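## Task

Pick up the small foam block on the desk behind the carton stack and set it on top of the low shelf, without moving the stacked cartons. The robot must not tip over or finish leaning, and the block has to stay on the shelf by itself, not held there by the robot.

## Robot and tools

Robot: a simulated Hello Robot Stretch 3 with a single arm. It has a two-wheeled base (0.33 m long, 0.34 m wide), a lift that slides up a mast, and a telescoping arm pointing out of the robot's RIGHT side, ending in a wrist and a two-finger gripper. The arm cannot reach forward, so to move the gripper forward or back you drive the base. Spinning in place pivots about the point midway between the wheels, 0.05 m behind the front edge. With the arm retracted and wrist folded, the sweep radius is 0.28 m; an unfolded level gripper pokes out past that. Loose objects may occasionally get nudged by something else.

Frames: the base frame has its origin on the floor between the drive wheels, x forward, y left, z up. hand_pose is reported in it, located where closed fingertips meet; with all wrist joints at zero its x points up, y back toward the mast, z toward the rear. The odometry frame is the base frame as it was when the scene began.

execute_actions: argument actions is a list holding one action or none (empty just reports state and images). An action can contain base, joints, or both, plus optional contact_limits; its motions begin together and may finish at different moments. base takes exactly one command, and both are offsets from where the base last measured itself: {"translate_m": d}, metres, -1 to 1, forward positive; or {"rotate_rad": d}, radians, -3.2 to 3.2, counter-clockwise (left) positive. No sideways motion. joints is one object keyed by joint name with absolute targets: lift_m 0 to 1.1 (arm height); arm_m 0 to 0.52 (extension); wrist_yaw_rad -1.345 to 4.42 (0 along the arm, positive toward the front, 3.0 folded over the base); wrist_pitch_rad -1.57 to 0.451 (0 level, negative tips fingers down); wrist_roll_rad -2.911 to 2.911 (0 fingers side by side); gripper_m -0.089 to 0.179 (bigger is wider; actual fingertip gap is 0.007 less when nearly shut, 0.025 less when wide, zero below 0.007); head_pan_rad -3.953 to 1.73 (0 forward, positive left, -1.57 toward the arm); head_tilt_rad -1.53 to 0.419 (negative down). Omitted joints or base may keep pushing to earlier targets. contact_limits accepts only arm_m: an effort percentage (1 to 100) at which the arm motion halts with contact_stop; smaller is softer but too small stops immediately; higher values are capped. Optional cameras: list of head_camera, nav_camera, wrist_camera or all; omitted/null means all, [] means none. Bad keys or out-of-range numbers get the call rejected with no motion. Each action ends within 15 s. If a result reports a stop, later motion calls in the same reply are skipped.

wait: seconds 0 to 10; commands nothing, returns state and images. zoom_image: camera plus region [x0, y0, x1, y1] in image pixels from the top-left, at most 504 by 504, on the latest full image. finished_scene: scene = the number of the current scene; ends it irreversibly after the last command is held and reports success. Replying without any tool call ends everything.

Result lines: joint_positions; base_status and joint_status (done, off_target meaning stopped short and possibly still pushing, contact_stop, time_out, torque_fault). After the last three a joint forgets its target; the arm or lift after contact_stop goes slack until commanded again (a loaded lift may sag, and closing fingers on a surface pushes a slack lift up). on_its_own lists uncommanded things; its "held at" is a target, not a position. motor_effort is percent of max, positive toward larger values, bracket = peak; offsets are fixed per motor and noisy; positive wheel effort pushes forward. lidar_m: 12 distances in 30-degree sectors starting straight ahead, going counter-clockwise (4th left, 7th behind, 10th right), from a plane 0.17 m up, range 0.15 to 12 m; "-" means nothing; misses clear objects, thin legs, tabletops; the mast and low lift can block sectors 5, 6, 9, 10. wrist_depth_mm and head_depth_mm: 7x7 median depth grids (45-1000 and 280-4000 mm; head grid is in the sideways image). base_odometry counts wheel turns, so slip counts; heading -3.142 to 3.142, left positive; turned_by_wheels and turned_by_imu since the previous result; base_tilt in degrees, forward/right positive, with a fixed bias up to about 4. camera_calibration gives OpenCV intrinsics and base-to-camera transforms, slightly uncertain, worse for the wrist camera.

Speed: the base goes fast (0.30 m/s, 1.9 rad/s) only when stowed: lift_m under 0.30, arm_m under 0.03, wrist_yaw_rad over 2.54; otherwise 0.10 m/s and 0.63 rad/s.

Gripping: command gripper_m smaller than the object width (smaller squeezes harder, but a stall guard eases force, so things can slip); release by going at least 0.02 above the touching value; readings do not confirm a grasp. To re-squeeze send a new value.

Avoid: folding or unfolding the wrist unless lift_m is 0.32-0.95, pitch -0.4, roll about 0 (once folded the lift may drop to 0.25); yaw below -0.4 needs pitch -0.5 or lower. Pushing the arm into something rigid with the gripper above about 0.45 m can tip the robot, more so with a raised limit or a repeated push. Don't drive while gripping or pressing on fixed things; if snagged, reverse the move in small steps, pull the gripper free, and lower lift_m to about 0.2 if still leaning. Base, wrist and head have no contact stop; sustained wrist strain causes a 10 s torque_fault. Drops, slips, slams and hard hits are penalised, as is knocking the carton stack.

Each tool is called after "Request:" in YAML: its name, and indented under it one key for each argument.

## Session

Request:
execute_actions:
  actions:
    - {"joints":{"head_pan_rad":-1.6,"head_tilt_rad":-0.6,"lift_m":0.27}}
  cameras: ["nav_camera"]

Request:
execute_actions:
  actions:
    - {"joints":{"head_pan_rad":1.4}}
  cameras: ["nav_camera"]

Scene clock: 3.07 s.
base_odometry: x=+0.000 y=+0.000 heading=+0.000 (m, m, rad; odometry frame)
turned_by_wheels: +0.000 (rad since the last result)
turned_by_imu: -0.001 (rad since the last result)
base_tilt: forward=-0.3 right=-0.6 (deg)
lidar_m: 2.21 1.56 1.62 2.07 2.46 2.45 0.89 0.74 0.74 2.18 1.93 1.96
head_depth_mm: 1743 1891 2024 2184 1780 1445 1236 / 1896 2052 2219 2314 1813 1454 1228 / 2020 2174 2422 2321 1772 1466 1231 / 2214 2444 2687 2302 1812 1464 1234 / 2393 2681 2920 2315 1787 1455 1230 / 2427 2656 2810 2315 1782 1472 1230 / 2214 2381 2593 2333 1804 1466 1230
base_status: not commanded
joint_positions: lift_m=+0.271 arm_m=+0.001 wrist_yaw_rad=+3.022 wrist_pitch_rad=-0.350 wrist_roll_rad=-0.011 gripper_m=+0.037 head_pan_rad=-1.593 head_tilt_rad=-0.592
joint_status: all done
motor_effort: left_wheel=+1(0) right_wheel=+0(1) lift_m=+14(28) arm_m=+0(0) wrist_yaw_rad=+0(0) wrist_pitch_rad=+5(6) wrist_roll_rad=+0(1) gripper_m=+1(0) head_pan_rad=-2(30) head_tilt_rad=-5(47) (%)
hand_pose: x=+0.0064 y=+0.0847 z=+0.2988 quat_wxyz=(+0.164, +0.698, +0.083, +0.692) (m; base frame)
wrist_depth_mm: - - - - - - - / - - - - - - - / - - - - - - - / 808 - 799 808 822 812 810 / 635 638 678 648 647 654 663 / 537 536 - 537 549 538 548 / 452 469 - - 442 460 461
pictures: nav_camera (sideways: a quarter turn counterclockwise sets it upright)
camera_calibration (this result's frames):
nav_camera: T_world_to_cam=[[-0.0459113, -0.594316, 0.80292, -1.00043], [-0.99789, 0.0642211, -0.00952369, 0.0694608], [-0.0459043, -0.801663, -0.596011, 0.730427], [0, 0, 0, 1]] pos_world=[0.0569129, -0.0134767, 1.23927]
Images, in order (width x height): nav_camera 672x504.

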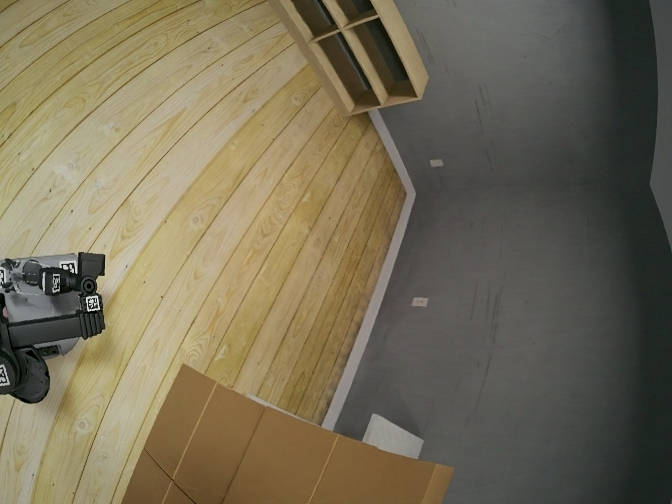

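Scene clock: 4.93 s.
base_odometry: x=+0.000 y=+0.000 heading=+0.000 (m, m, rad; odometry frame)
turned_by_wheels: +0.000 (rad since the last result)
turned_by_imu: +0.000 (rad since the last result)
base_tilt: forward=-0.3 right=-0.5 (deg)
lidar_m: 2.20 1.56 1.62 2.06 2.45 2.45 0.89 0.74 0.74 2.18 1.94 1.95
head_depth_mm: 1551 1612 1795 1901 1799 1468 1229 / 1634 1753 1874 1972 1795 1449 1225 / 1721 1886 2087 2201 1784 1474 1228 / 1831 2017 2229 2319 1797 1451 1227 / 1956 2175 2458 2323 1783 1458 1230 / 2066 2332 2659 2311 1803 1456 1231 / 2281 2537 2864 2298 1767 1451 1230
base_status: not commanded
joint_positions: lift_m=+0.271 arm_m=+0.001 wrist_yaw_rad=+3.022 wrist_pitch_rad=-0.350 wrist_roll_rad=-0.011 gripper_m=+0.037 head_pan_rad=+1.393 head_tilt_rad=-0.592
joint_status: all done
motor_effort: left_wheel=+0(0) right_wheel=+0(1) lift_m=+14(14) arm_m=+0(0) wrist_yaw_rad=+1(0) wrist_pitch_rad=+5(5) wrist_roll_rad=+0(0) gripper_m=+1(0) head_pan_rad=+3(32) head_tilt_rad=-5(5) (%)
hand_pose: x=+0.0064 y=+0.0847 z=+0.2988 quat_wxyz=(+0.164, +0.698, +0.083, +0.692) (m; base frame)
wrist_depth_mm: - - - - - - - / - - - - - - - / - - - - - - - / 805 - 791 824 819 828 825 / 639 643 663 648 655 652 643 / 542 533 - 543 547 533 529 / 456 472 - - 444 454 456
pictures: nav_camera (sideways: a quarter turn counterclockwise sets it upright)
camera_calibration (this result's frames):
nav_camera: T_world_to_cam=[[0.137713, 0.580136, 0.802793, -1.00139], [0.975798, -0.218469, -0.00951472, 0.0574095], [0.169865, 0.784674, -0.596181, 0.729333], [0, 0, 0, 1]] pos_world=[-0.0420047, 0.0211939, 1.23927]
Images, in order (width x height): nav_camera 672x504.

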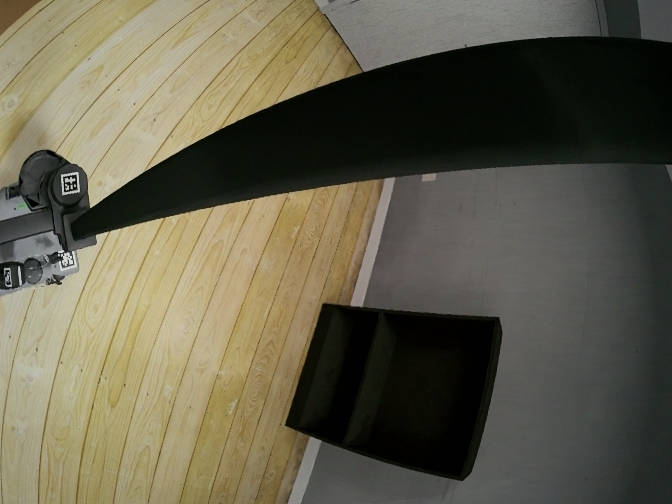

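Request:
execute_actions:
  actions:
    - {"base":{"rotate_rad":-1.4},"joints":{"head_pan_rad":-1.6}}
  cameras: []

Request:
execute_actions:
  actions:
    - {"base":{"translate_m":0.8}}
  cameras: []

Request:
execute_actions:
  actions:
    - {"base":{"rotate_rad":-0.8}}
  cameras: []

Request:
execute_actions:
  actions:
    - {"base":{"translate_m":0.7}}
  cameras: ["head_camera","nav_camera"]

Scene clock: 11.83 s.
base_odometry: x=+0.000 y=+0.000 heading=-1.400 (m, m, rad; odometry frame)
turned_by_wheels: -1.400 (rad since the last result)
turned_by_imu: -1.412 (rad since the last result)
base_tilt: forward=-0.3 right=-0.5 (deg)
lidar_m: 2.43 1.94 1.96 2.01 1.80 1.62 2.32 2.45 1.23 0.81 0.74 1.96
head_depth_mm: 2474 1174 1293 1559 1728 1474 1238 / 2426 1061 1157 1351 1619 1451 1229 / 2223 992 1037 1179 1399 1452 1230 / 2064 948 941 1062 1236 1385 1231 / 1901 947 865 959 1099 1268 1231 / 1799 943 799 881 989 1137 1204 / 1692 943 746 814 901 1022 1170
base_status: done
joint_positions: lift_m=+0.271 arm_m=+0.001 wrist_yaw_rad=+3.022 wrist_pitch_rad=-0.350 wrist_roll_rad=-0.011 gripper_m=+0.037 head_pan_rad=-1.593 head_tilt_rad=-0.593
joint_status: all done
motor_effort: left_wheel=+2(12) right_wheel=-1(5) lift_m=+14(14) arm_m=+0(0) wrist_yaw_rad=-1(0) wrist_pitch_rad=+6(6) wrist_roll_rad=+0(0) gripper_m=-1(0) head_pan_rad=-2(30) head_tilt_rad=-5(5) (%)
hand_pose: x=+0.0064 y=+0.0847 z=+0.2988 quat_wxyz=(+0.164, +0.698, +0.083, +0.692) (m; base frame)
wrist_depth_mm: - - - - - - - / - - - - - - - / - - - - - - - / 816 - 809 814 824 801 806 / 639 636 659 647 641 654 641 / 536 521 - 544 542 536 536 / 459 469 - - 449 458 462
pictures: none
No camera images: the call's "cameras" was empty. Leave "cameras" out to get every camera's image.

Scene clock: 16.30 s.
base_odometry: x=+0.136 y=-0.788 heading=-1.400 (m, m, rad; odometry frame)
turned_by_wheels: +0.000 (rad since the last result)
turned_by_imu: +0.000 (rad since the last result)
base_tilt: forward=-0.4 right=-0.5 (deg)
lidar_m: 1.82 1.34 1.32 2.14 2.33 2.07 2.94 3.09 0.62 0.71 1.45 1.46
head_depth_mm: 1968 2164 660 709 768 867 1085 / 1822 1980 727 797 877 986 1118 / 1650 1832 1470 1070 1684 1192 1223 / 1535 1686 1464 1077 1790 1412 1229 / 1424 1555 1382 1131 1616 1467 1234 / 1326 1440 1461 1753 1791 1450 1227 / 1247 1359 1451 1617 1736 1459 1229
base_status: done
joint_positions: lift_m=+0.271 arm_m=+0.001 wrist_yaw_rad=+3.022 wrist_pitch_rad=-0.350 wrist_roll_rad=-0.011 gripper_m=+0.037 head_pan_rad=-1.593 head_tilt_rad=-0.593
joint_status: not commanded
motor_effort: left_wheel=+2(13) right_wheel=+0(6) lift_m=+14(14) arm_m=+0(0) wrist_yaw_rad=+0(0) wrist_pitch_rad=+6(5) wrist_roll_rad=+0(0) gripper_m=+1(1) head_pan_rad=-2(2) head_tilt_rad=-5(5) (%)
hand_pose: x=+0.0064 y=+0.0847 z=+0.2988 quat_wxyz=(+0.164, +0.698, +0.083, +0.692) (m; base frame)
wrist_depth_mm: - - - - - - - / - - - - - - - / - - - - - - - / 801 - 802 817 818 827 821 / 645 654 673 652 644 649 659 / 538 538 - 532 550 538 536 / 455 471 - - 444 460 464
pictures: none
No camera images: the call's "cameras" was empty. Leave "cameras" out to get every camera's image.

Scene clock: 18.07 s.
base_odometry: x=+0.136 y=-0.788 heading=-2.200 (m, m, rad; odometry frame)
turned_by_wheels: -0.800 (rad since the last result)
turned_by_imu: -0.807 (rad since the last result)
base_tilt: forward=-0.4 right=-0.5 (deg)
lidar_m: 1.45 1.56 1.34 1.33 1.83 2.36 2.07 2.34 3.14 0.68 0.62 1.14
head_depth_mm: 2544 2834 2975 2357 1797 1462 1231 / 2557 2829 3030 2325 1794 1457 1226 / 2592 2864 3056 2325 1796 1448 1234 / 2613 2749 2913 2145 1796 1466 1233 / 2584 1161 1102 1151 1254 1320 1208 / 2635 948 735 767 797 929 1105 / 2721 941 615 669 772 925 1134
base_status: done
joint_positions: lift_m=+0.271 arm_m=+0.001 wrist_yaw_rad=+3.022 wrist_pitch_rad=-0.350 wrist_roll_rad=-0.011 gripper_m=+0.037 head_pan_rad=-1.593 head_tilt_rad=-0.593
joint_status: not commanded
motor_effort: left_wheel=+2(11) right_wheel=-1(6) lift_m=+14(14) arm_m=+0(0) wrist_yaw_rad=+0(0) wrist_pitch_rad=+6(6) wrist_roll_rad=+0(0) gripper_m=+0(0) head_pan_rad=-2(2) head_tilt_rad=-5(5) (%)
hand_pose: x=+0.0064 y=+0.0847 z=+0.2988 quat_wxyz=(+0.164, +0.698, +0.083, +0.692) (m; base frame)
wrist_depth_mm: - - - - - - - / - - - - - - - / - - - - - - - / 833 - 797 793 820 826 837 / 643 651 669 652 651 642 645 / 534 533 - 539 546 534 543 / 460 468 - - 447 457 460
pictures: none
No camera images: the call's "cameras" was empty. Leave "cameras" out to get every camera's image.

Scene clock: 22.20 s.
base_odometry: x=-0.276 y=-1.354 heading=-2.200 (m, m, rad; odometry frame)
turned_by_wheels: +0.000 (rad since the last result)
turned_by_imu: +0.000 (rad since the last result)
base_tilt: forward=-0.3 right=-0.5 (deg)
lidar_m: 0.75 0.81 1.22 1.28 1.74 1.99 2.76 2.99 0.67 1.12 0.71 0.76
head_depth_mm: 2584 955 721 727 809 939 1118 / 2601 1636 1486 1337 1157 1062 1172 / 2678 2844 1470 1032 797 1424 1235 / 2681 2905 1472 1027 795 1454 1197 / 2676 2888 1462 1029 795 1457 1205 / 2097 2097 1460 1029 797 1045 1202 / 1579 1631 1472 1035 822 1443 1227
base_status: done
joint_positions: lift_m=+0.271 arm_m=+0.001 wrist_yaw_rad=+3.022 wrist_pitch_rad=-0.350 wrist_roll_rad=-0.011 gripper_m=+0.037 head_pan_rad=-1.593 head_tilt_rad=-0.593
joint_status: not commanded
motor_effort: left_wheel=+2(12) right_wheel=-1(5) lift_m=+14(14) arm_m=+0(0) wrist_yaw_rad=+0(0) wrist_pitch_rad=+6(5) wrist_roll_rad=+0(0) gripper_m=+0(0) head_pan_rad=-2(3) head_tilt_rad=-5(5) (%)
hand_pose: x=+0.0064 y=+0.0847 z=+0.2988 quat_wxyz=(+0.164, +0.698, +0.083, +0.692) (m; base frame)
wrist_depth_mm: - - - - - - 880 / - - - - - - 882 / - - - - - - 870 / 806 - 796 806 808 822 817 / 648 634 680 654 649 655 653 / 532 526 - 535 544 540 534 / 450 468 - - 443 456 458
pictures: head_camera (sideways: a quarter turn clockwise sets it upright), nav_camera (sideways: a quarter turn counterclockwise sets it upright)
camera_calibration (this result's frames):
head_camera: T_world_to_cam=[[-0.00363128, 0.575454, -0.817826, 1.08636], [0.999741, 0.0204659, 0.00996163, -0.0147431], [0.02247, -0.817578, -0.575379, 0.706473], [0, 0, 0, 1]] pos_world=[0.00280963, -0.0472527, 1.29509]
nav_camera: T_world_to_cam=[[-0.0460788, -0.59506, 0.802359, -0.999699], [-0.997874, 0.064483, -0.00948394, 0.0694089], [-0.046095, -0.80109, -0.596766, 0.731411], [0, 0, 0, 1]] pos_world=[0.0569108, -0.0134306, 1.23926]
Images, in order (width x height): head_camera 896x504, nav_camera 672x504.

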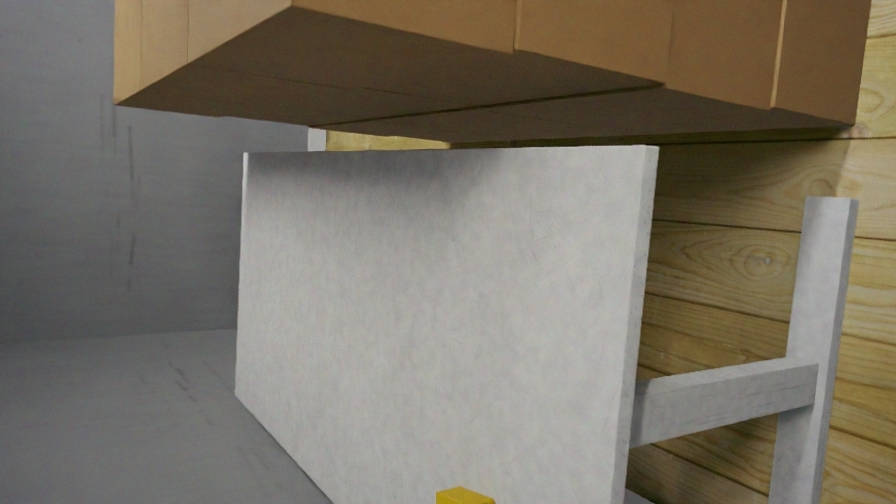

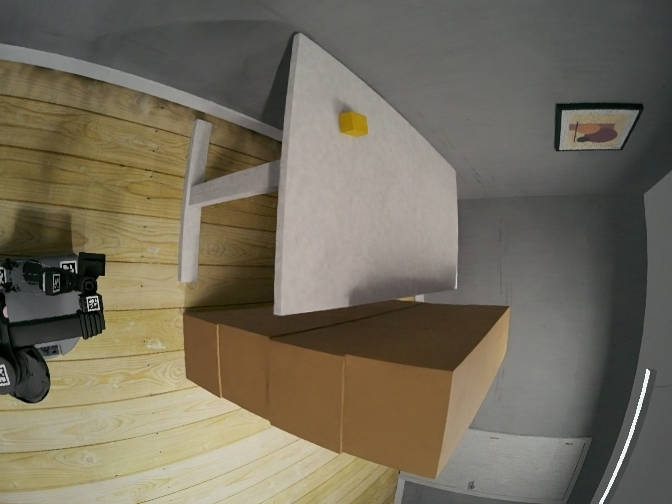

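Block approx (0.42,-0.82).

Request:
execute_actions:
  actions:
    - {"base":{"translate_m":0.42},"joints":{"lift_m":0.9,"wrist_pitch_rad":-0.4}}
  cameras: []

Request:
execute_actions:
  actions:
    - {"joints":{"wrist_yaw_rad":0,"gripper_m":0.17,"arm_m":0.3,"wrist_pitch_rad":-0.5}}

Scene clock: 31.20 s.
base_odometry: x=-0.523 y=-1.694 heading=-2.200 (m, m, rad; odometry frame)
turned_by_wheels: +0.000 (rad since the last result)
turned_by_imu: -0.002 (rad since the last result)
base_tilt: forward=-0.3 right=-0.5 (deg)
lidar_m: 0.33 0.36 0.54 1.56 1.69 2.32 3.21 0.91 0.70 0.70 0.43 0.34
head_depth_mm: 2663 2886 1472 1022 794 1556 - / 2667 2882 1467 1032 824 1042 - / 2673 2957 1461 1036 821 1446 - / 2351 2476 1456 988 818 1490 - / 1305 1378 1352 1031 852 1470 - / 902 936 965 968 878 1112 1079 / 688 709 728 751 777 803 833
base_status: done
joint_positions: lift_m=+0.899 arm_m=+0.001 wrist_yaw_rad=+3.022 wrist_pitch_rad=-0.413 wrist_roll_rad=-0.011 gripper_m=+0.037 head_pan_rad=-1.593 head_tilt_rad=-0.593
joint_status: all done
motor_effort: left_wheel=+2(12) right_wheel=-1(6) lift_m=+55(58) arm_m=+0(0) wrist_yaw_rad=+0(0) wrist_pitch_rad=+5(4) wrist_roll_rad=+0(0) gripper_m=+0(1) head_pan_rad=-2(3) head_tilt_rad=-4(5) (%)
hand_pose: x=+0.0055 y=+0.0774 z=+0.9132 quat_wxyz=(+0.186, +0.695, +0.105, +0.686) (m; base frame)
wrist_depth_mm: - - - - - 570 395 / - - - - - 583 396 / - - - - - 595 398 / - - - - - 577 401 / - - - - - 578 399 / - - - - 874 587 400 / - - - - - 586 403
pictures: none
No camera images: the call's "cameras" was empty. Leave "cameras" out to get every camera's image.

Scene clock: 34.63 s.
base_odometry: x=-0.523 y=-1.694 heading=-2.200 (m, m, rad; odometry frame)
turned_by_wheels: +0.000 (rad since the last result)
turned_by_imu: -0.001 (rad since the last result)
base_tilt: forward=-0.4 right=-0.5 (deg)
lidar_m: 0.33 0.36 0.54 1.57 1.69 2.32 3.23 0.91 0.70 0.69 0.43 0.34
head_depth_mm: 2639 2838 1461 - - 1418 1196 / 2656 2882 1674 - 821 1386 1196 / 2684 2907 1661 - 821 1377 1202 / 2338 2452 1514 1027 821 1445 1231 / 1310 1373 1347 1028 844 1422 1226 / 902 931 978 964 878 1112 1142 / 690 708 729 753 776 802 833
base_status: not commanded
joint_positions: lift_m=+0.899 arm_m=+0.300 wrist_yaw_rad=+0.002 wrist_pitch_rad=-0.511 wrist_roll_rad=-0.011 gripper_m=+0.170 head_pan_rad=-1.593 head_tilt_rad=-0.593
joint_status: all done
motor_effort: left_wheel=+2(3) right_wheel=+0(1) lift_m=+55(55) arm_m=+3(4) wrist_yaw_rad=-2(2) wrist_pitch_rad=+4(4) wrist_roll_rad=+0(0) gripper_m=+0(91) head_pan_rad=-2(2) head_tilt_rad=-5(5) (%)
hand_pose: x=-0.0211 y=-0.6565 z=+0.8918 quat_wxyz=(+0.688, +0.181, -0.680, -0.177) (m; base frame)
wrist_depth_mm: 336 470 810 - - - 858 / 341 474 708 722 743 753 761 / 346 480 589 587 586 586 585 / 347 457 470 476 478 472 471 / 351 410 396 358 400 399 403 / 332 344 344 341 345 347 350 / - 303 303 302 301 301 314
pictures: head_camera (sideways: a quarter turn clockwise sets it upright), nav_camera (sideways: a quarter turn counterclockwise sets it upright), wrist_camera
camera_calibration (this result's frames):
head_camera: T_world_to_cam=[[-0.00360769, 0.575454, -0.817826, 1.08636], [0.999742, 0.020425, 0.00996161, -0.014743], [0.0224365, -0.817579, -0.575379, 0.706473], [0, 0, 0, 1]] pos_world=[0.00280769, -0.0472526, 1.29509]
nav_camera: T_world_to_cam=[[-0.0461031, -0.595058, 0.802359, -0.999699], [-0.997871, 0.0645239, -0.00948395, 0.0694089], [-0.0461278, -0.801088, -0.596766, 0.731411], [0, 0, 0, 1]] pos_world=[0.0569103, -0.0134327, 1.23926]
wrist_camera: T_world_to_cam=[[-0.999708, 0.0235291, 0.00549283, -0.0142396], [0.0101603, 0.615642, -0.787961, 1.14429], [-0.0219216, -0.787675, -0.615701, 0.19128], [0, 0, 0, 1]] pos_world=[-0.0216686, -0.553472, 1.01951]
Images, in order (width x height): head_camera 896x504, nav_camera 672x504, wrist_camera 644x364.

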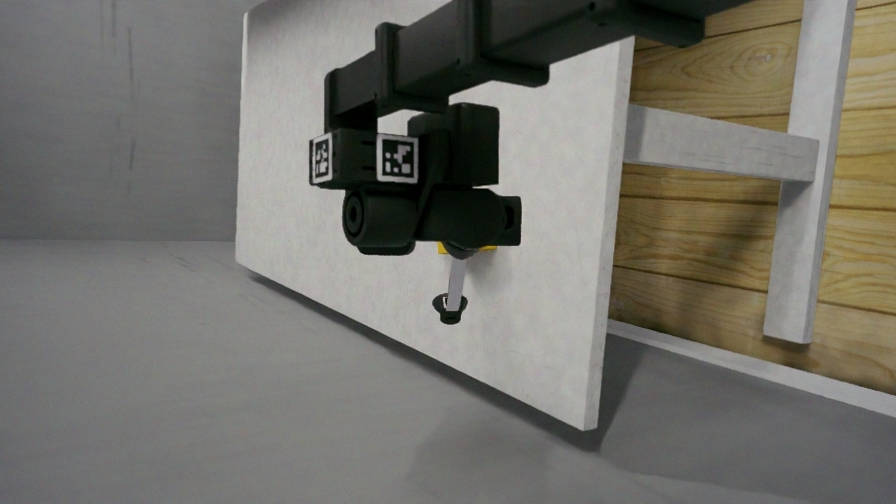

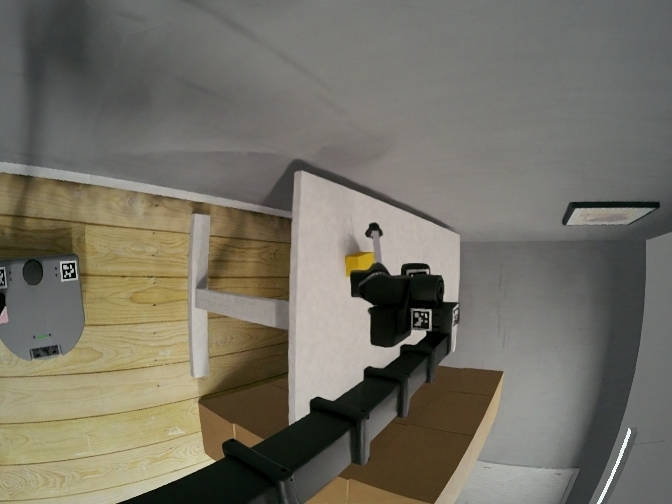

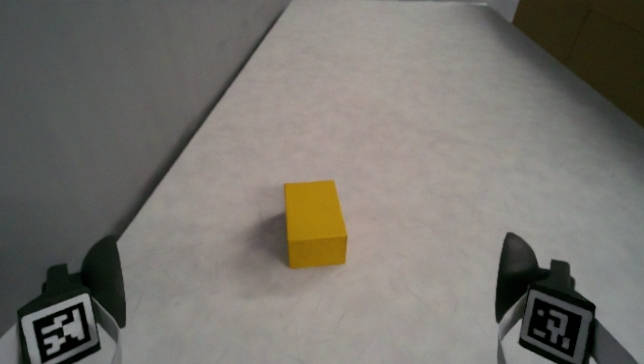

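Request:
execute_actions:
  actions:
    - {"joints":{"arm_m":0.47,"lift_m":0.82}}
  cameras: []

Request:
execute_actions:
  actions:
    - {"joints":{"lift_m":0.75}}
  cameras: ["wrist_camera"]

Request:
execute_actions:
  actions:
    - {"joints":{"gripper_m":0.015}}
  cameras: ["wrist_camera"]

Request:
execute_actions:
  actions:
    - {"joints":{"lift_m":0.82}}
  cameras: ["wrist_camera"]

Scene clock: 41.23 s.
base_odometry: x=-0.523 y=-1.694 heading=-2.200 (m, m, rad; odometry frame)
turned_by_wheels: +0.000 (rad since the last result)
turned_by_imu: -0.001 (rad since the last result)
base_tilt: forward=-0.3 right=-0.5 (deg)
lidar_m: 0.33 0.36 0.54 1.57 1.69 2.31 3.21 0.91 0.70 0.70 0.43 0.34
head_depth_mm: 2631 2871 1465 1029 855 - 1207 / 2700 2890 1514 - 794 1350 1207 / 2690 2960 1549 945 818 1384 1211 / 2373 2503 1507 947 818 1450 1224 / 1309 1375 1346 1025 853 1415 1232 / 903 934 968 960 881 1101 1140 / 693 709 729 752 776 806 829
base_status: not commanded
joint_positions: lift_m=+0.821 arm_m=+0.470 wrist_yaw_rad=+0.002 wrist_pitch_rad=-0.512 wrist_roll_rad=-0.011 gripper_m=+0.170 head_pan_rad=-1.593 head_tilt_rad=-0.593
joint_status: all done
motor_effort: left_wheel=+2(2) right_wheel=-1(1) lift_m=+14(47) arm_m=+3(4) wrist_yaw_rad=-1(2) wrist_pitch_rad=+4(4) wrist_roll_rad=+0(0) gripper_m=+0(0) head_pan_rad=-2(2) head_tilt_rad=-5(5) (%)
hand_pose: x=-0.0212 y=-0.8263 z=+0.8130 quat_wxyz=(+0.688, +0.181, -0.680, -0.178) (m; base frame)
wrist_depth_mm: 315 444 689 784 796 809 813 / 319 446 547 556 547 561 561 / 325 422 424 424 430 431 434 / 326 345 348 342 346 350 351 / 308 293 293 297 293 299 295 / 266 252 249 201 254 255 257 / - 222 222 177 223 222 231
pictures: none
No camera images: the call's "cameras" was empty. Leave "cameras" out to get every camera's image.

Scene clock: 42.70 s.
base_odometry: x=-0.523 y=-1.694 heading=-2.200 (m, m, rad; odometry frame)
turned_by_wheels: +0.000 (rad since the last result)
turned_by_imu: +0.000 (rad since the last result)
base_tilt: forward=-0.3 right=-0.6 (deg)
lidar_m: 0.33 0.36 0.54 1.57 1.69 2.31 3.20 0.91 0.70 0.70 0.43 0.34
head_depth_mm: 2596 2859 1460 1029 794 1494 - / 2670 2892 1472 1072 - 1042 1201 / 2696 2981 1467 - 818 1386 1209 / 2349 2464 1464 1031 816 1464 1223 / 1298 1383 1352 1029 848 1418 1233 / 903 936 970 967 879 1103 1147 / 693 713 731 751 778 802 832
base_status: not commanded
joint_positions: lift_m=+0.751 arm_m=+0.470 wrist_yaw_rad=+0.002 wrist_pitch_rad=-0.512 wrist_roll_rad=-0.011 gripper_m=+0.170 head_pan_rad=-1.593 head_tilt_rad=-0.593
joint_status: all done
motor_effort: left_wheel=+1(2) right_wheel=-1(0) lift_m=+14(16) arm_m=+3(3) wrist_yaw_rad=-2(2) wrist_pitch_rad=+5(4) wrist_roll_rad=+0(0) gripper_m=+0(1) head_pan_rad=-3(2) head_tilt_rad=-5(6) (%)
hand_pose: x=-0.0212 y=-0.8263 z=+0.7429 quat_wxyz=(+0.688, +0.181, -0.680, -0.178) (m; base frame)
wrist_depth_mm: 315 438 541 542 544 542 537 / 315 380 377 375 379 381 386 / 301 289 292 291 295 293 293 / 234 236 229 166 238 238 239 / 197 199 193 140 194 202 202 / - 172 164 121 165 174 174 / - 152 145 114 145 150 158
pictures: wrist_camera
camera_calibration (this result's frames):
wrist_camera: T_world_to_cam=[[-0.999695, 0.0240839, 0.00551729, -0.00910373], [0.0105039, 0.616381, -0.787378, 1.1318], [-0.0223639, -0.78708, -0.616446, -0.0331063], [0, 0, 0, 1]] pos_world=[-0.0217296, -0.723457, 0.870796]
Images, in order (width x height): wrist_camera 644x364.

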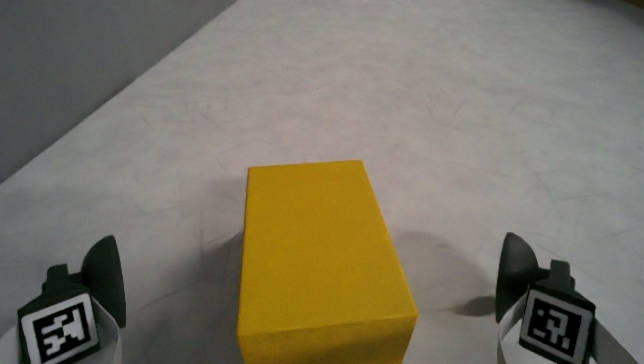

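Scene clock: 44.73 s.
base_odometry: x=-0.523 y=-1.694 heading=-2.200 (m, m, rad; odometry frame)
turned_by_wheels: +0.000 (rad since the last result)
turned_by_imu: +0.000 (rad since the last result)
base_tilt: forward=-0.3 right=-0.5 (deg)
lidar_m: 0.33 0.36 0.54 1.57 1.69 2.31 3.21 0.91 0.70 0.70 0.43 0.34
head_depth_mm: 2634 2850 1477 1029 794 1511 - / 2633 2869 1456 1080 - 1047 1201 / 2735 2938 1457 - 820 1383 1202 / 2366 2469 1470 1030 822 1467 1230 / 1307 1382 1347 1032 849 1415 1236 / 900 941 974 966 877 1102 1136 / 692 711 731 754 779 803 833
base_status: not commanded
joint_positions: lift_m=+0.751 arm_m=+0.470 wrist_yaw_rad=+0.002 wrist_pitch_rad=-0.499 wrist_roll_rad=-0.011 gripper_m=+0.016 head_pan_rad=-1.593 head_tilt_rad=-0.593
joint_status: all done
motor_effort: left_wheel=+1(2) right_wheel=-1(1) lift_m=+14(14) arm_m=+3(3) wrist_yaw_rad=-1(1) wrist_pitch_rad=+0(4) wrist_roll_rad=+0(0) gripper_m=-23(99) head_pan_rad=-2(2) head_tilt_rad=-5(4) (%)
hand_pose: x=-0.0212 y=-0.8282 z=+0.7457 quat_wxyz=(+0.689, +0.176, -0.681, -0.173) (m; base frame)
wrist_depth_mm: 315 436 566 564 581 577 580 / 316 396 392 398 397 398 404 / 302 302 299 301 303 306 308 / 243 240 236 171 246 246 247 / 205 204 172 144 209 208 206 / 177 175 124 123 123 178 179 / 155 154 114 115 138 156 156
pictures: wrist_camera
camera_calibration (this result's frames):
wrist_camera: T_world_to_cam=[[-0.999695, 0.0241528, 0.00518481, -0.00876574], [0.0105235, 0.606275, -0.795186, 1.13253], [-0.0223493, -0.794888, -0.606344, -0.0468905], [0, 0, 0, 1]] pos_world=[-0.0217293, -0.723687, 0.872187]
Images, in order (width x height): wrist_camera 644x364.

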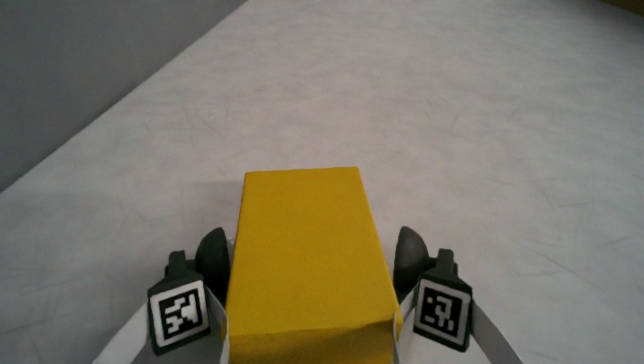

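Scene clock: 46.20 s.
base_odometry: x=-0.523 y=-1.694 heading=-2.200 (m, m, rad; odometry frame)
turned_by_wheels: +0.000 (rad since the last result)
turned_by_imu: +0.000 (rad since the last result)
base_tilt: forward=-0.4 right=-0.6 (deg)
lidar_m: 0.33 0.36 0.54 1.57 1.69 2.31 3.20 0.91 0.70 0.70 0.43 0.34
head_depth_mm: 2615 2876 1463 1030 834 - 1197 / 2671 2901 1503 - 798 1352 1198 / 2689 2930 1559 948 821 1376 1206 / 2350 2459 1509 949 821 1452 1214 / 1303 1381 1328 1031 847 1425 1227 / 901 940 974 965 881 1099 1138 / 690 711 729 753 776 802 833
base_status: not commanded
joint_positions: lift_m=+0.819 arm_m=+0.470 wrist_yaw_rad=+0.002 wrist_pitch_rad=-0.514 wrist_roll_rad=-0.011 gripper_m=+0.022 head_pan_rad=-1.593 head_tilt_rad=-0.593
joint_status: all done
on_its_own: gripper_m is held at +0.021, not at your +0.015, by its stall guard, which is not easing now
motor_effort: left_wheel=+2(2) right_wheel=-1(1) lift_m=+55(57) arm_m=+3(3) wrist_yaw_rad=-1(2) wrist_pitch_rad=+5(6) wrist_roll_rad=+0(0) gripper_m=-21(23) head_pan_rad=-2(2) head_tilt_rad=-5(5) (%)
hand_pose: x=-0.0212 y=-0.8260 z=+0.8111 quat_wxyz=(+0.688, +0.181, -0.680, -0.178) (m; base frame)
wrist_depth_mm: 312 437 695 759 774 764 802 / 319 446 535 548 549 546 553 / 318 416 415 423 428 426 429 / 324 343 340 182 343 346 348 / 305 289 215 149 300 291 293 / 248 249 125 125 125 252 254 / 220 219 114 115 125 222 222
pictures: wrist_camera
camera_calibration (this result's frames):
wrist_camera: T_world_to_cam=[[-0.999695, 0.0240704, 0.00557852, -0.00954885], [0.0105002, 0.61824, -0.785919, 1.18557], [-0.0223662, -0.78562, -0.618304, 0.0118502], [0, 0, 0, 1]] pos_world=[-0.0217296, -0.723427, 0.939142]
Images, in order (width x height): wrist_camera 644x364.

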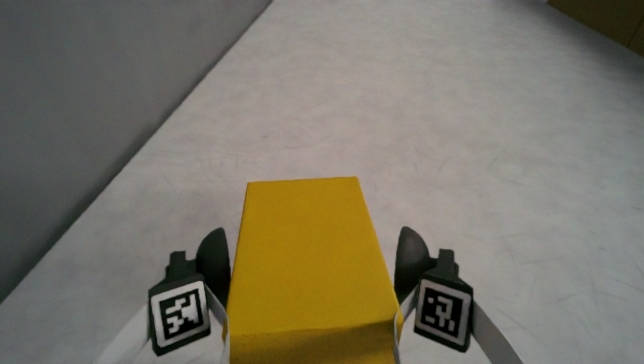

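Request:
execute_actions:
  actions:
    - {"base":{"translate_m":-1.0},"joints":{"arm_m":0.001,"head_pan_rad":1.6,"head_tilt_rad":-0.6}}

Scene clock: 59.67 s.
base_odometry: x=+0.065 y=-0.885 heading=-2.200 (m, m, rad; odometry frame)
turned_by_wheels: +0.000 (rad since the last result)
turned_by_imu: -0.004 (rad since the last result)
base_tilt: forward=-0.4 right=-0.6 (deg)
lidar_m: 1.33 1.43 1.71 1.31 1.82 2.47 2.19 2.45 3.15 0.60 0.63 1.04
head_depth_mm: 1357 1492 1662 1859 1799 1458 1232 / 1380 1511 1643 1572 1701 1457 1231 / 1392 1550 1634 1708 1720 1457 1236 / 1423 1565 1668 1707 1746 1453 1233 / 1445 1598 1691 1653 1737 1451 1226 / 1472 1616 1731 1881 1771 1459 - / 1500 1646 1743 1876 1782 - -
base_status: done
joint_positions: lift_m=+0.819 arm_m=+0.001 wrist_yaw_rad=+0.002 wrist_pitch_rad=-0.515 wrist_roll_rad=-0.011 gripper_m=+0.022 head_pan_rad=+1.593 head_tilt_rad=-0.593
joint_status: all done
on_its_own: gripper_m is held at +0.021, not at your +0.015, by its stall guard, which is not easing now
motor_effort: left_wheel=+2(1) right_wheel=-1(6) lift_m=+55(55) arm_m=-3(1) wrist_yaw_rad=-2(2) wrist_pitch_rad=+5(6) wrist_roll_rad=+0(0) gripper_m=-21(22) head_pan_rad=+3(29) head_tilt_rad=-5(5) (%)
hand_pose: x=-0.0212 y=-0.3575 z=+0.8109 quat_wxyz=(+0.688, +0.182, -0.680, -0.179) (m; base frame)
wrist_depth_mm: 331 324 363 - - - - / 358 353 362 - - - - / 403 391 402 - - - - / 470 436 428 182 - - - / - 509 314 148 - - - / - 603 125 125 125 - - / 933 913 114 114 124 954 947
pictures: head_camera (sideways: a quarter turn clockwise sets it upright), nav_camera (sideways: a quarter turn counterclockwise sets it upright), wrist_camera
camera_calibration (this result's frames):
head_camera: T_world_to_cam=[[0.0292214, -0.574723, -0.817826, 1.08616], [-0.997841, -0.0649099, 0.00996162, -0.00255776], [-0.0588102, 0.81577, -0.575379, 0.706969], [0, 0, 0, 1]] pos_world=[0.00728555, 0.0473523, 1.29509]
nav_camera: T_world_to_cam=[[0.0195674, 0.596521, 0.802359, -1.0001], [0.999754, -0.020038, -0.00948394, 0.0572233], [0.0104203, 0.802347, -0.596766, 0.731066], [0, 0, 0, 1]] pos_world=[-0.0452578, 0.0111575, 1.23926]
wrist_camera: T_world_to_cam=[[-0.999693, 0.024151, 0.0055934, -0.0208254], [0.0105514, 0.618694, -0.785561, 0.895723], [-0.0224327, -0.785261, -0.618758, 0.380305], [0, 0, 0, 1]] pos_world=[-0.0217388, -0.255037, 0.939079]
Images, in order (width x height): head_camera 896x504, nav_camera 672x504, wrist_camera 644x364.

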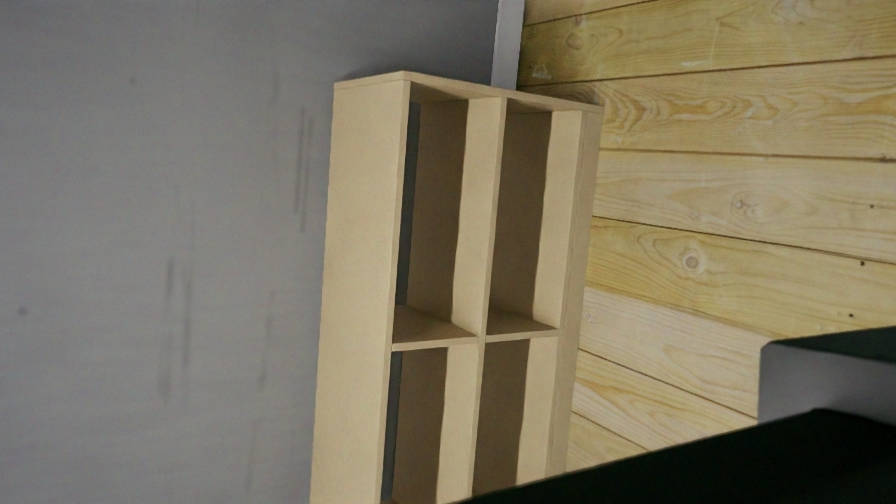

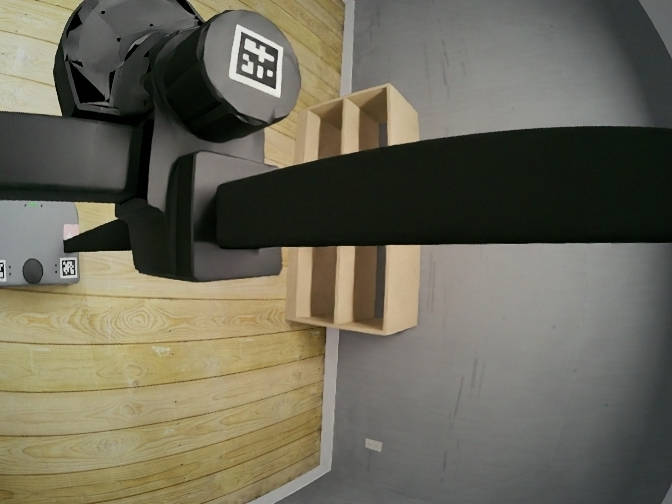

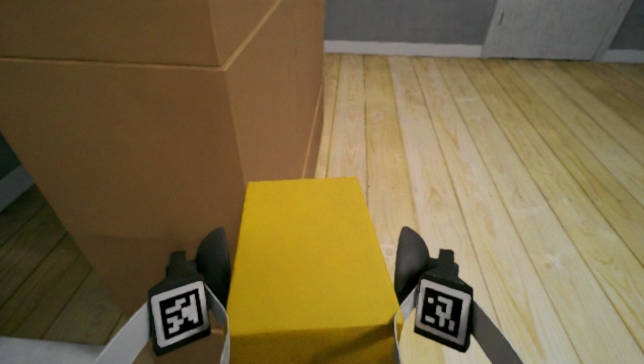

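Request:
execute_actions:
  actions:
    - {"base":{"rotate_rad":1.4},"joints":{"lift_m":0.72}}
  cameras: []

Request:
execute_actions:
  actions:
    - {"base":{"translate_m":0.75}}
  cameras: []

Request:
execute_actions:
  actions:
    - {"base":{"rotate_rad":1.75},"joints":{"arm_m":0.36,"head_pan_rad":-1.57,"head_tilt_rad":-0.7}}

Scene clock: 67.33 s.
base_odometry: x=+0.065 y=-0.885 heading=-0.800 (m, m, rad; odometry frame)
turned_by_wheels: +1.400 (rad since the last result)
turned_by_imu: +1.417 (rad since the last result)
base_tilt: forward=-0.3 right=-0.6 (deg)
lidar_m: 1.30 1.35 2.27 2.19 2.47 3.26 0.64 0.60 1.04 1.33 1.36 1.78
head_depth_mm: 2053 2240 2561 2304 1784 1459 1228 / 2067 2280 2538 2318 1785 1448 1227 / 2059 2290 2539 2309 1799 1441 1230 / 2064 2257 2533 2335 1796 1455 1236 / 2069 2260 2529 2303 1800 1451 1218 / 2016 2190 2412 2327 1788 1446 1247 / 2042 2219 2403 2305 1859 - -
base_status: done
joint_positions: lift_m=+0.721 arm_m=+0.001 wrist_yaw_rad=+0.002 wrist_pitch_rad=-0.515 wrist_roll_rad=-0.011 gripper_m=+0.022 head_pan_rad=+1.593 head_tilt_rad=-0.593
joint_status: all done
on_its_own: gripper_m is held at +0.021, not at your +0.015, by its stall guard, which is not easing now
motor_effort: left_wheel=-1(5) right_wheel=+3(6) lift_m=+15(46) arm_m=-2(3) wrist_yaw_rad=-2(1) wrist_pitch_rad=+6(6) wrist_roll_rad=+0(1) gripper_m=-22(22) head_pan_rad=+2(2) head_tilt_rad=-5(5) (%)
hand_pose: x=-0.0212 y=-0.3575 z=+0.7122 quat_wxyz=(+0.688, +0.182, -0.680, -0.179) (m; base frame)
wrist_depth_mm: 922 915 978 - - - 511 / - - - - - - - / - - - - - - - / - - - 182 - - - / - - - 148 - - - / 948 947 125 125 125 919 968 / 830 850 115 114 125 822 842
pictures: none
No camera images: the call's "cameras" was empty. Leave "cameras" out to get every camera's image.

Scene clock: 76.30 s.
base_odometry: x=+0.588 y=-1.423 heading=-0.800 (m, m, rad; odometry frame)
turned_by_wheels: +0.000 (rad since the last result)
turned_by_imu: -0.002 (rad since the last result)
base_tilt: forward=-0.3 right=-0.6 (deg)
lidar_m: 0.56 0.70 1.17 2.49 2.55 3.36 1.34 1.36 1.36 1.28 1.32 0.98
head_depth_mm: 2090 2284 2503 2314 1684 1420 1232 / 2095 2274 2576 2361 1794 1460 1231 / 2101 2298 2615 2336 1793 1466 1228 / 2082 2329 2602 2308 1788 1447 1229 / 2080 2305 2562 2358 1802 1454 1228 / 2076 2285 2555 2323 1776 1463 1240 / 2094 2278 2545 2323 1858 - -
base_status: done
joint_positions: lift_m=+0.721 arm_m=+0.001 wrist_yaw_rad=+0.002 wrist_pitch_rad=-0.515 wrist_roll_rad=-0.011 gripper_m=+0.022 head_pan_rad=+1.593 head_tilt_rad=-0.593
joint_status: not commanded
on_its_own: gripper_m is held at +0.021, not at your +0.015, by its stall guard, which is not easing now
motor_effort: left_wheel=-1(4) right_wheel=+2(4) lift_m=+14(14) arm_m=-2(3) wrist_yaw_rad=-1(1) wrist_pitch_rad=+6(6) wrist_roll_rad=+0(0) gripper_m=-21(21) head_pan_rad=+2(3) head_tilt_rad=-5(5) (%)
hand_pose: x=-0.0212 y=-0.3575 z=+0.7122 quat_wxyz=(+0.688, +0.182, -0.680, -0.179) (m; base frame)
wrist_depth_mm: 912 956 948 936 963 - - / 988 - - - - - - / - - - - - - - / - - - 181 - - - / - - - 148 - - - / 955 944 126 125 126 945 949 / 824 826 115 114 125 849 864
pictures: none
No camera images: the call's "cameras" was empty. Leave "cameras" out to get every camera's image.

Scene clock: 80.13 s.
base_odometry: x=+0.588 y=-1.423 heading=+0.950 (m, m, rad; odometry frame)
turned_by_wheels: +1.750 (rad since the last result)
turned_by_imu: +1.771 (rad since the last result)
base_tilt: forward=-0.3 right=-0.6 (deg)
lidar_m: 2.49 2.48 3.92 1.34 1.64 1.30 1.29 1.19 0.56 0.88 0.70 1.17
head_depth_mm: 747 831 945 1085 1250 - - / 760 845 960 1054 837 1004 1144 / 766 859 976 - 841 1045 1147 / 778 871 993 1084 882 1052 1151 / 787 889 1012 1063 883 1079 1173 / 803 905 1037 1062 911 1077 1173 / 815 923 1053 1069 909 1082 1181
base_status: done
joint_positions: lift_m=+0.721 arm_m=+0.360 wrist_yaw_rad=+0.001 wrist_pitch_rad=-0.515 wrist_roll_rad=-0.011 gripper_m=+0.022 head_pan_rad=-1.563 head_tilt_rad=-0.692
joint_status: all done
on_its_own: gripper_m is held at +0.021, not at your +0.015, by its stall guard, which is not easing now
motor_effort: left_wheel=-1(5) right_wheel=+2(8) lift_m=+14(15) arm_m=+3(3) wrist_yaw_rad=-2(1) wrist_pitch_rad=+6(6) wrist_roll_rad=+0(0) gripper_m=-21(22) head_pan_rad=-2(31) head_tilt_rad=-6(20) (%)
hand_pose: x=-0.0212 y=-0.7159 z=+0.7122 quat_wxyz=(+0.688, +0.182, -0.680, -0.179) (m; base frame)
wrist_depth_mm: 321 316 305 301 296 291 283 / 356 349 339 335 323 315 310 / 404 390 375 366 361 349 341 / 356 360 358 182 365 377 381 / 303 303 222 148 318 308 425 / 261 264 125 125 125 266 462 / 232 231 114 115 124 233 242
pictures: head_camera (sideways: a quarter turn clockwise sets it upright), nav_camera (sideways: a quarter turn counterclockwise sets it upright), wrist_camera
camera_calibration (this result's frames):
head_camera: T_world_to_cam=[[-0.0214263, 0.652637, -0.757368, 1.00766], [0.998691, 0.0491653, 0.014113, -0.0201398], [0.0464469, -0.756074, -0.652836, 0.807088], [0, 0, 0, 1]] pos_world=[0.00421716, -0.0464272, 1.29035]
nav_camera: T_world_to_cam=[[-0.0276875, -0.672101, 0.739942, -0.918452], [-0.999361, 0.0353437, -0.0052914, 0.0639588], [-0.0225959, -0.739615, -0.67265, 0.829979], [0, 0, 0, 1]] pos_world=[0.0572424, -0.00568762, 1.23822]
wrist_camera: T_world_to_cam=[[-0.999688, 0.024322, 0.00561421, -0.0115499], [0.0106481, 0.618943, -0.785364, 1.03993], [-0.0225765, -0.785059, -0.619009, 0.0381858], [0, 0, 0, 1]] pos_world=[-0.0217575, -0.6134, 0.840427]
Images, in order (width x height): head_camera 896x504, nav_camera 672x504, wrist_camera 644x364.

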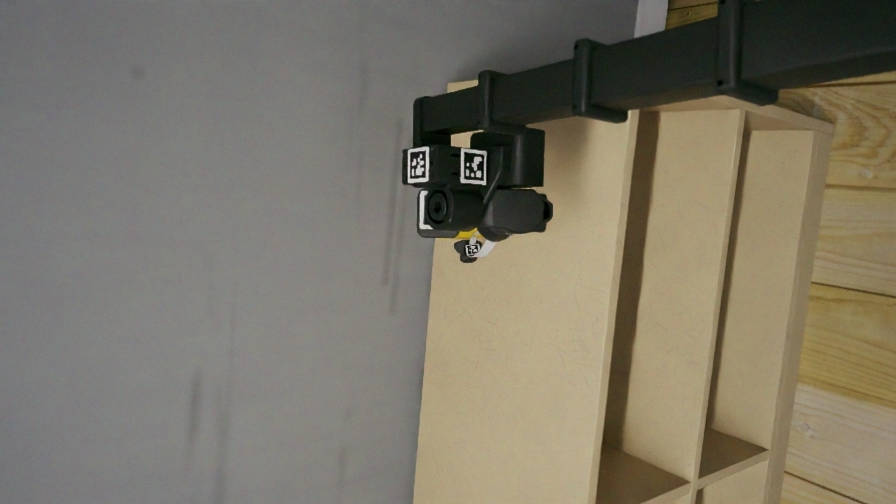

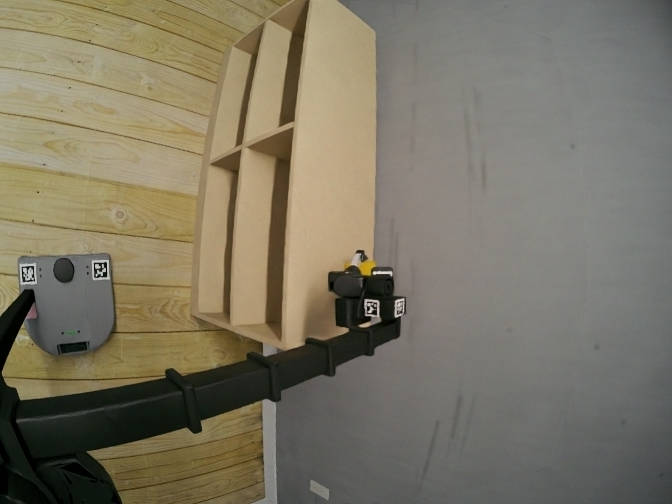

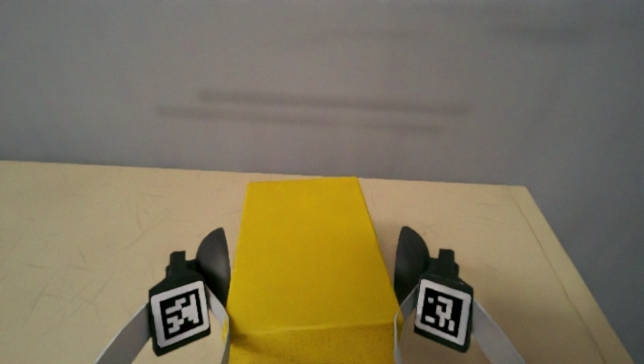

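Depth 232 vs 221 at +0.07: drop about 0.08.

Request:
execute_actions:
  actions:
    - {"joints":{"lift_m":0.645,"wrist_pitch_rad":-0.48}}
  cameras: []

Request:
execute_actions:
  actions:
    - {"joints":{"gripper_m":0.15}}
  cameras: []

Request:
execute_actions:
  actions:
    - {"joints":{"lift_m":0.76}}
  cameras: ["wrist_camera"]

Request:
finished_scene:
  scene: 2

Scene clock: 85.83 s.
base_odometry: x=+0.588 y=-1.423 heading=+0.950 (m, m, rad; odometry frame)
turned_by_wheels: +0.000 (rad since the last result)
turned_by_imu: -0.001 (rad since the last result)
base_tilt: forward=-0.5 right=-0.6 (deg)
lidar_m: 2.49 2.47 3.92 1.34 1.64 1.30 1.28 1.19 0.56 0.88 0.70 1.18
head_depth_mm: 746 833 940 1088 1272 1368 1193 / 760 847 960 1054 864 998 1132 / 769 864 982 1065 815 1051 1148 / 780 875 996 1066 887 1046 1151 / 789 892 1012 1068 885 1079 1175 / 803 899 1036 1067 910 1081 1182 / 816 919 1062 1073 905 1085 1172
base_status: not commanded
joint_positions: lift_m=+0.646 arm_m=+0.360 wrist_yaw_rad=+0.001 wrist_pitch_rad=-0.502 wrist_roll_rad=-0.011 gripper_m=+0.022 head_pan_rad=-1.563 head_tilt_rad=-0.692
joint_status: all done
on_its_own: gripper_m is held at +0.021, not at your +0.015, by its stall guard, which is not easing now
motor_effort: left_wheel=-1(1) right_wheel=+2(2) lift_m=+14(15) arm_m=+3(3) wrist_yaw_rad=-1(1) wrist_pitch_rad=+9(9) wrist_roll_rad=+0(0) gripper_m=-22(21) head_pan_rad=-3(2) head_tilt_rad=-6(6) (%)
hand_pose: x=-0.0212 y=-0.7177 z=+0.6399 quat_wxyz=(+0.689, +0.177, -0.681, -0.175) (m; base frame)
wrist_depth_mm: 321 316 307 301 295 289 283 / 357 345 339 330 323 314 307 / 305 304 308 306 311 310 337 / 248 248 249 176 252 252 263 / 208 209 177 146 217 212 210 / 180 180 124 124 124 182 182 / 158 159 114 114 126 161 161
pictures: none
No camera images: the call's "cameras" was empty. Leave "cameras" out to get every camera's image.

Scene clock: 87.60 s.
base_odometry: x=+0.588 y=-1.423 heading=+0.950 (m, m, rad; odometry frame)
turned_by_wheels: +0.000 (rad since the last result)
turned_by_imu: +0.000 (rad since the last result)
base_tilt: forward=-0.2 right=-0.6 (deg)
lidar_m: 2.49 2.48 3.93 1.34 1.64 1.30 1.29 1.19 0.56 0.88 0.70 1.18
head_depth_mm: 747 833 947 1086 1271 1364 1186 / 757 845 959 1054 859 1004 1129 / 764 864 979 1070 817 1051 1151 / 778 879 995 1075 881 1054 1153 / 789 888 1012 1066 881 1076 1169 / 802 907 1045 1066 911 1071 1179 / 818 921 1056 1069 909 1080 1181
base_status: not commanded
joint_positions: lift_m=+0.646 arm_m=+0.360 wrist_yaw_rad=+0.001 wrist_pitch_rad=-0.500 wrist_roll_rad=-0.011 gripper_m=+0.150 head_pan_rad=-1.563 head_tilt_rad=-0.692
joint_status: all done
motor_effort: left_wheel=-1(1) right_wheel=+2(2) lift_m=+14(14) arm_m=+2(3) wrist_yaw_rad=-1(1) wrist_pitch_rad=+7(9) wrist_roll_rad=+0(0) gripper_m=+1(91) head_pan_rad=-2(2) head_tilt_rad=-6(6) (%)
hand_pose: x=-0.0212 y=-0.7179 z=+0.6403 quat_wxyz=(+0.689, +0.177, -0.681, -0.174) (m; base frame)
wrist_depth_mm: 322 314 303 299 293 290 281 / 356 344 337 333 321 317 310 / 306 309 309 308 311 311 335 / 248 247 250 179 251 252 274 / 208 211 198 150 210 212 213 / 181 186 172 130 177 187 182 / - 156 119 117 156 156 163
pictures: none
No camera images: the call's "cameras" was empty. Leave "cameras" out to get every camera's image.

Scene clock: 89.47 s.
base_odometry: x=+0.588 y=-1.423 heading=+0.950 (m, m, rad; odometry frame)
turned_by_wheels: +0.000 (rad since the last result)
turned_by_imu: +0.000 (rad since the last result)
base_tilt: forward=-0.4 right=-0.5 (deg)
lidar_m: 2.49 2.48 3.93 1.34 1.64 1.30 1.29 1.19 0.56 0.88 0.69 1.17
head_depth_mm: 749 835 943 1077 1234 - - / 758 850 958 - 847 1003 1155 / 765 861 968 - 856 1049 1147 / 785 877 994 1076 880 1044 1153 / 794 892 1017 1069 882 1076 1175 / 805 907 1037 1068 912 1080 1178 / 813 923 1056 1062 911 1086 1164
base_status: not commanded
joint_positions: lift_m=+0.759 arm_m=+0.360 wrist_yaw_rad=+0.001 wrist_pitch_rad=-0.499 wrist_roll_rad=-0.011 gripper_m=+0.150 head_pan_rad=-1.563 head_tilt_rad=-0.692
joint_status: all done
motor_effort: left_wheel=-1(1) right_wheel=+2(1) lift_m=+55(55) arm_m=+3(3) wrist_yaw_rad=-1(1) wrist_pitch_rad=+7(8) wrist_roll_rad=+0(0) gripper_m=+1(1) head_pan_rad=-2(2) head_tilt_rad=-6(6) (%)
hand_pose: x=-0.0212 y=-0.7181 z=+0.7541 quat_wxyz=(+0.689, +0.176, -0.681, -0.174) (m; base frame)
wrist_depth_mm: 325 314 308 300 293 292 283 / 353 343 335 328 324 314 308 / 399 382 374 366 356 346 335 / 438 423 412 405 393 384 373 / 359 358 361 364 365 408 425 / 313 318 313 312 316 323 481 / - 271 276 232 276 270 542
pictures: wrist_camera
camera_calibration (this result's frames):
wrist_camera: T_world_to_cam=[[-0.999689, 0.0243952, 0.00521639, -0.0113726], [0.01066, 0.606785, -0.794794, 1.07261], [-0.0225544, -0.794491, -0.606856, 0.0464246], [0, 0, 0, 1]] pos_world=[-0.021756, -0.61368, 0.880734]
Images, in order (width x height): wrist_camera 644x364.

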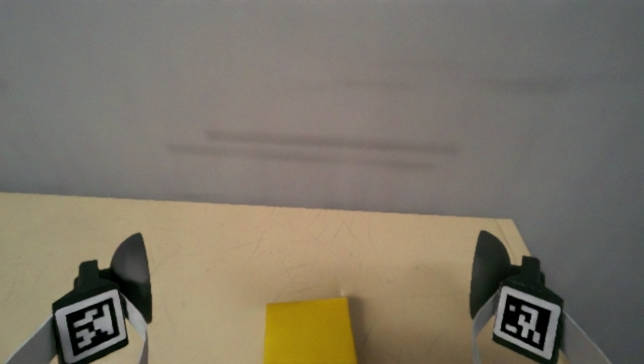

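The scene is finished: the task was done.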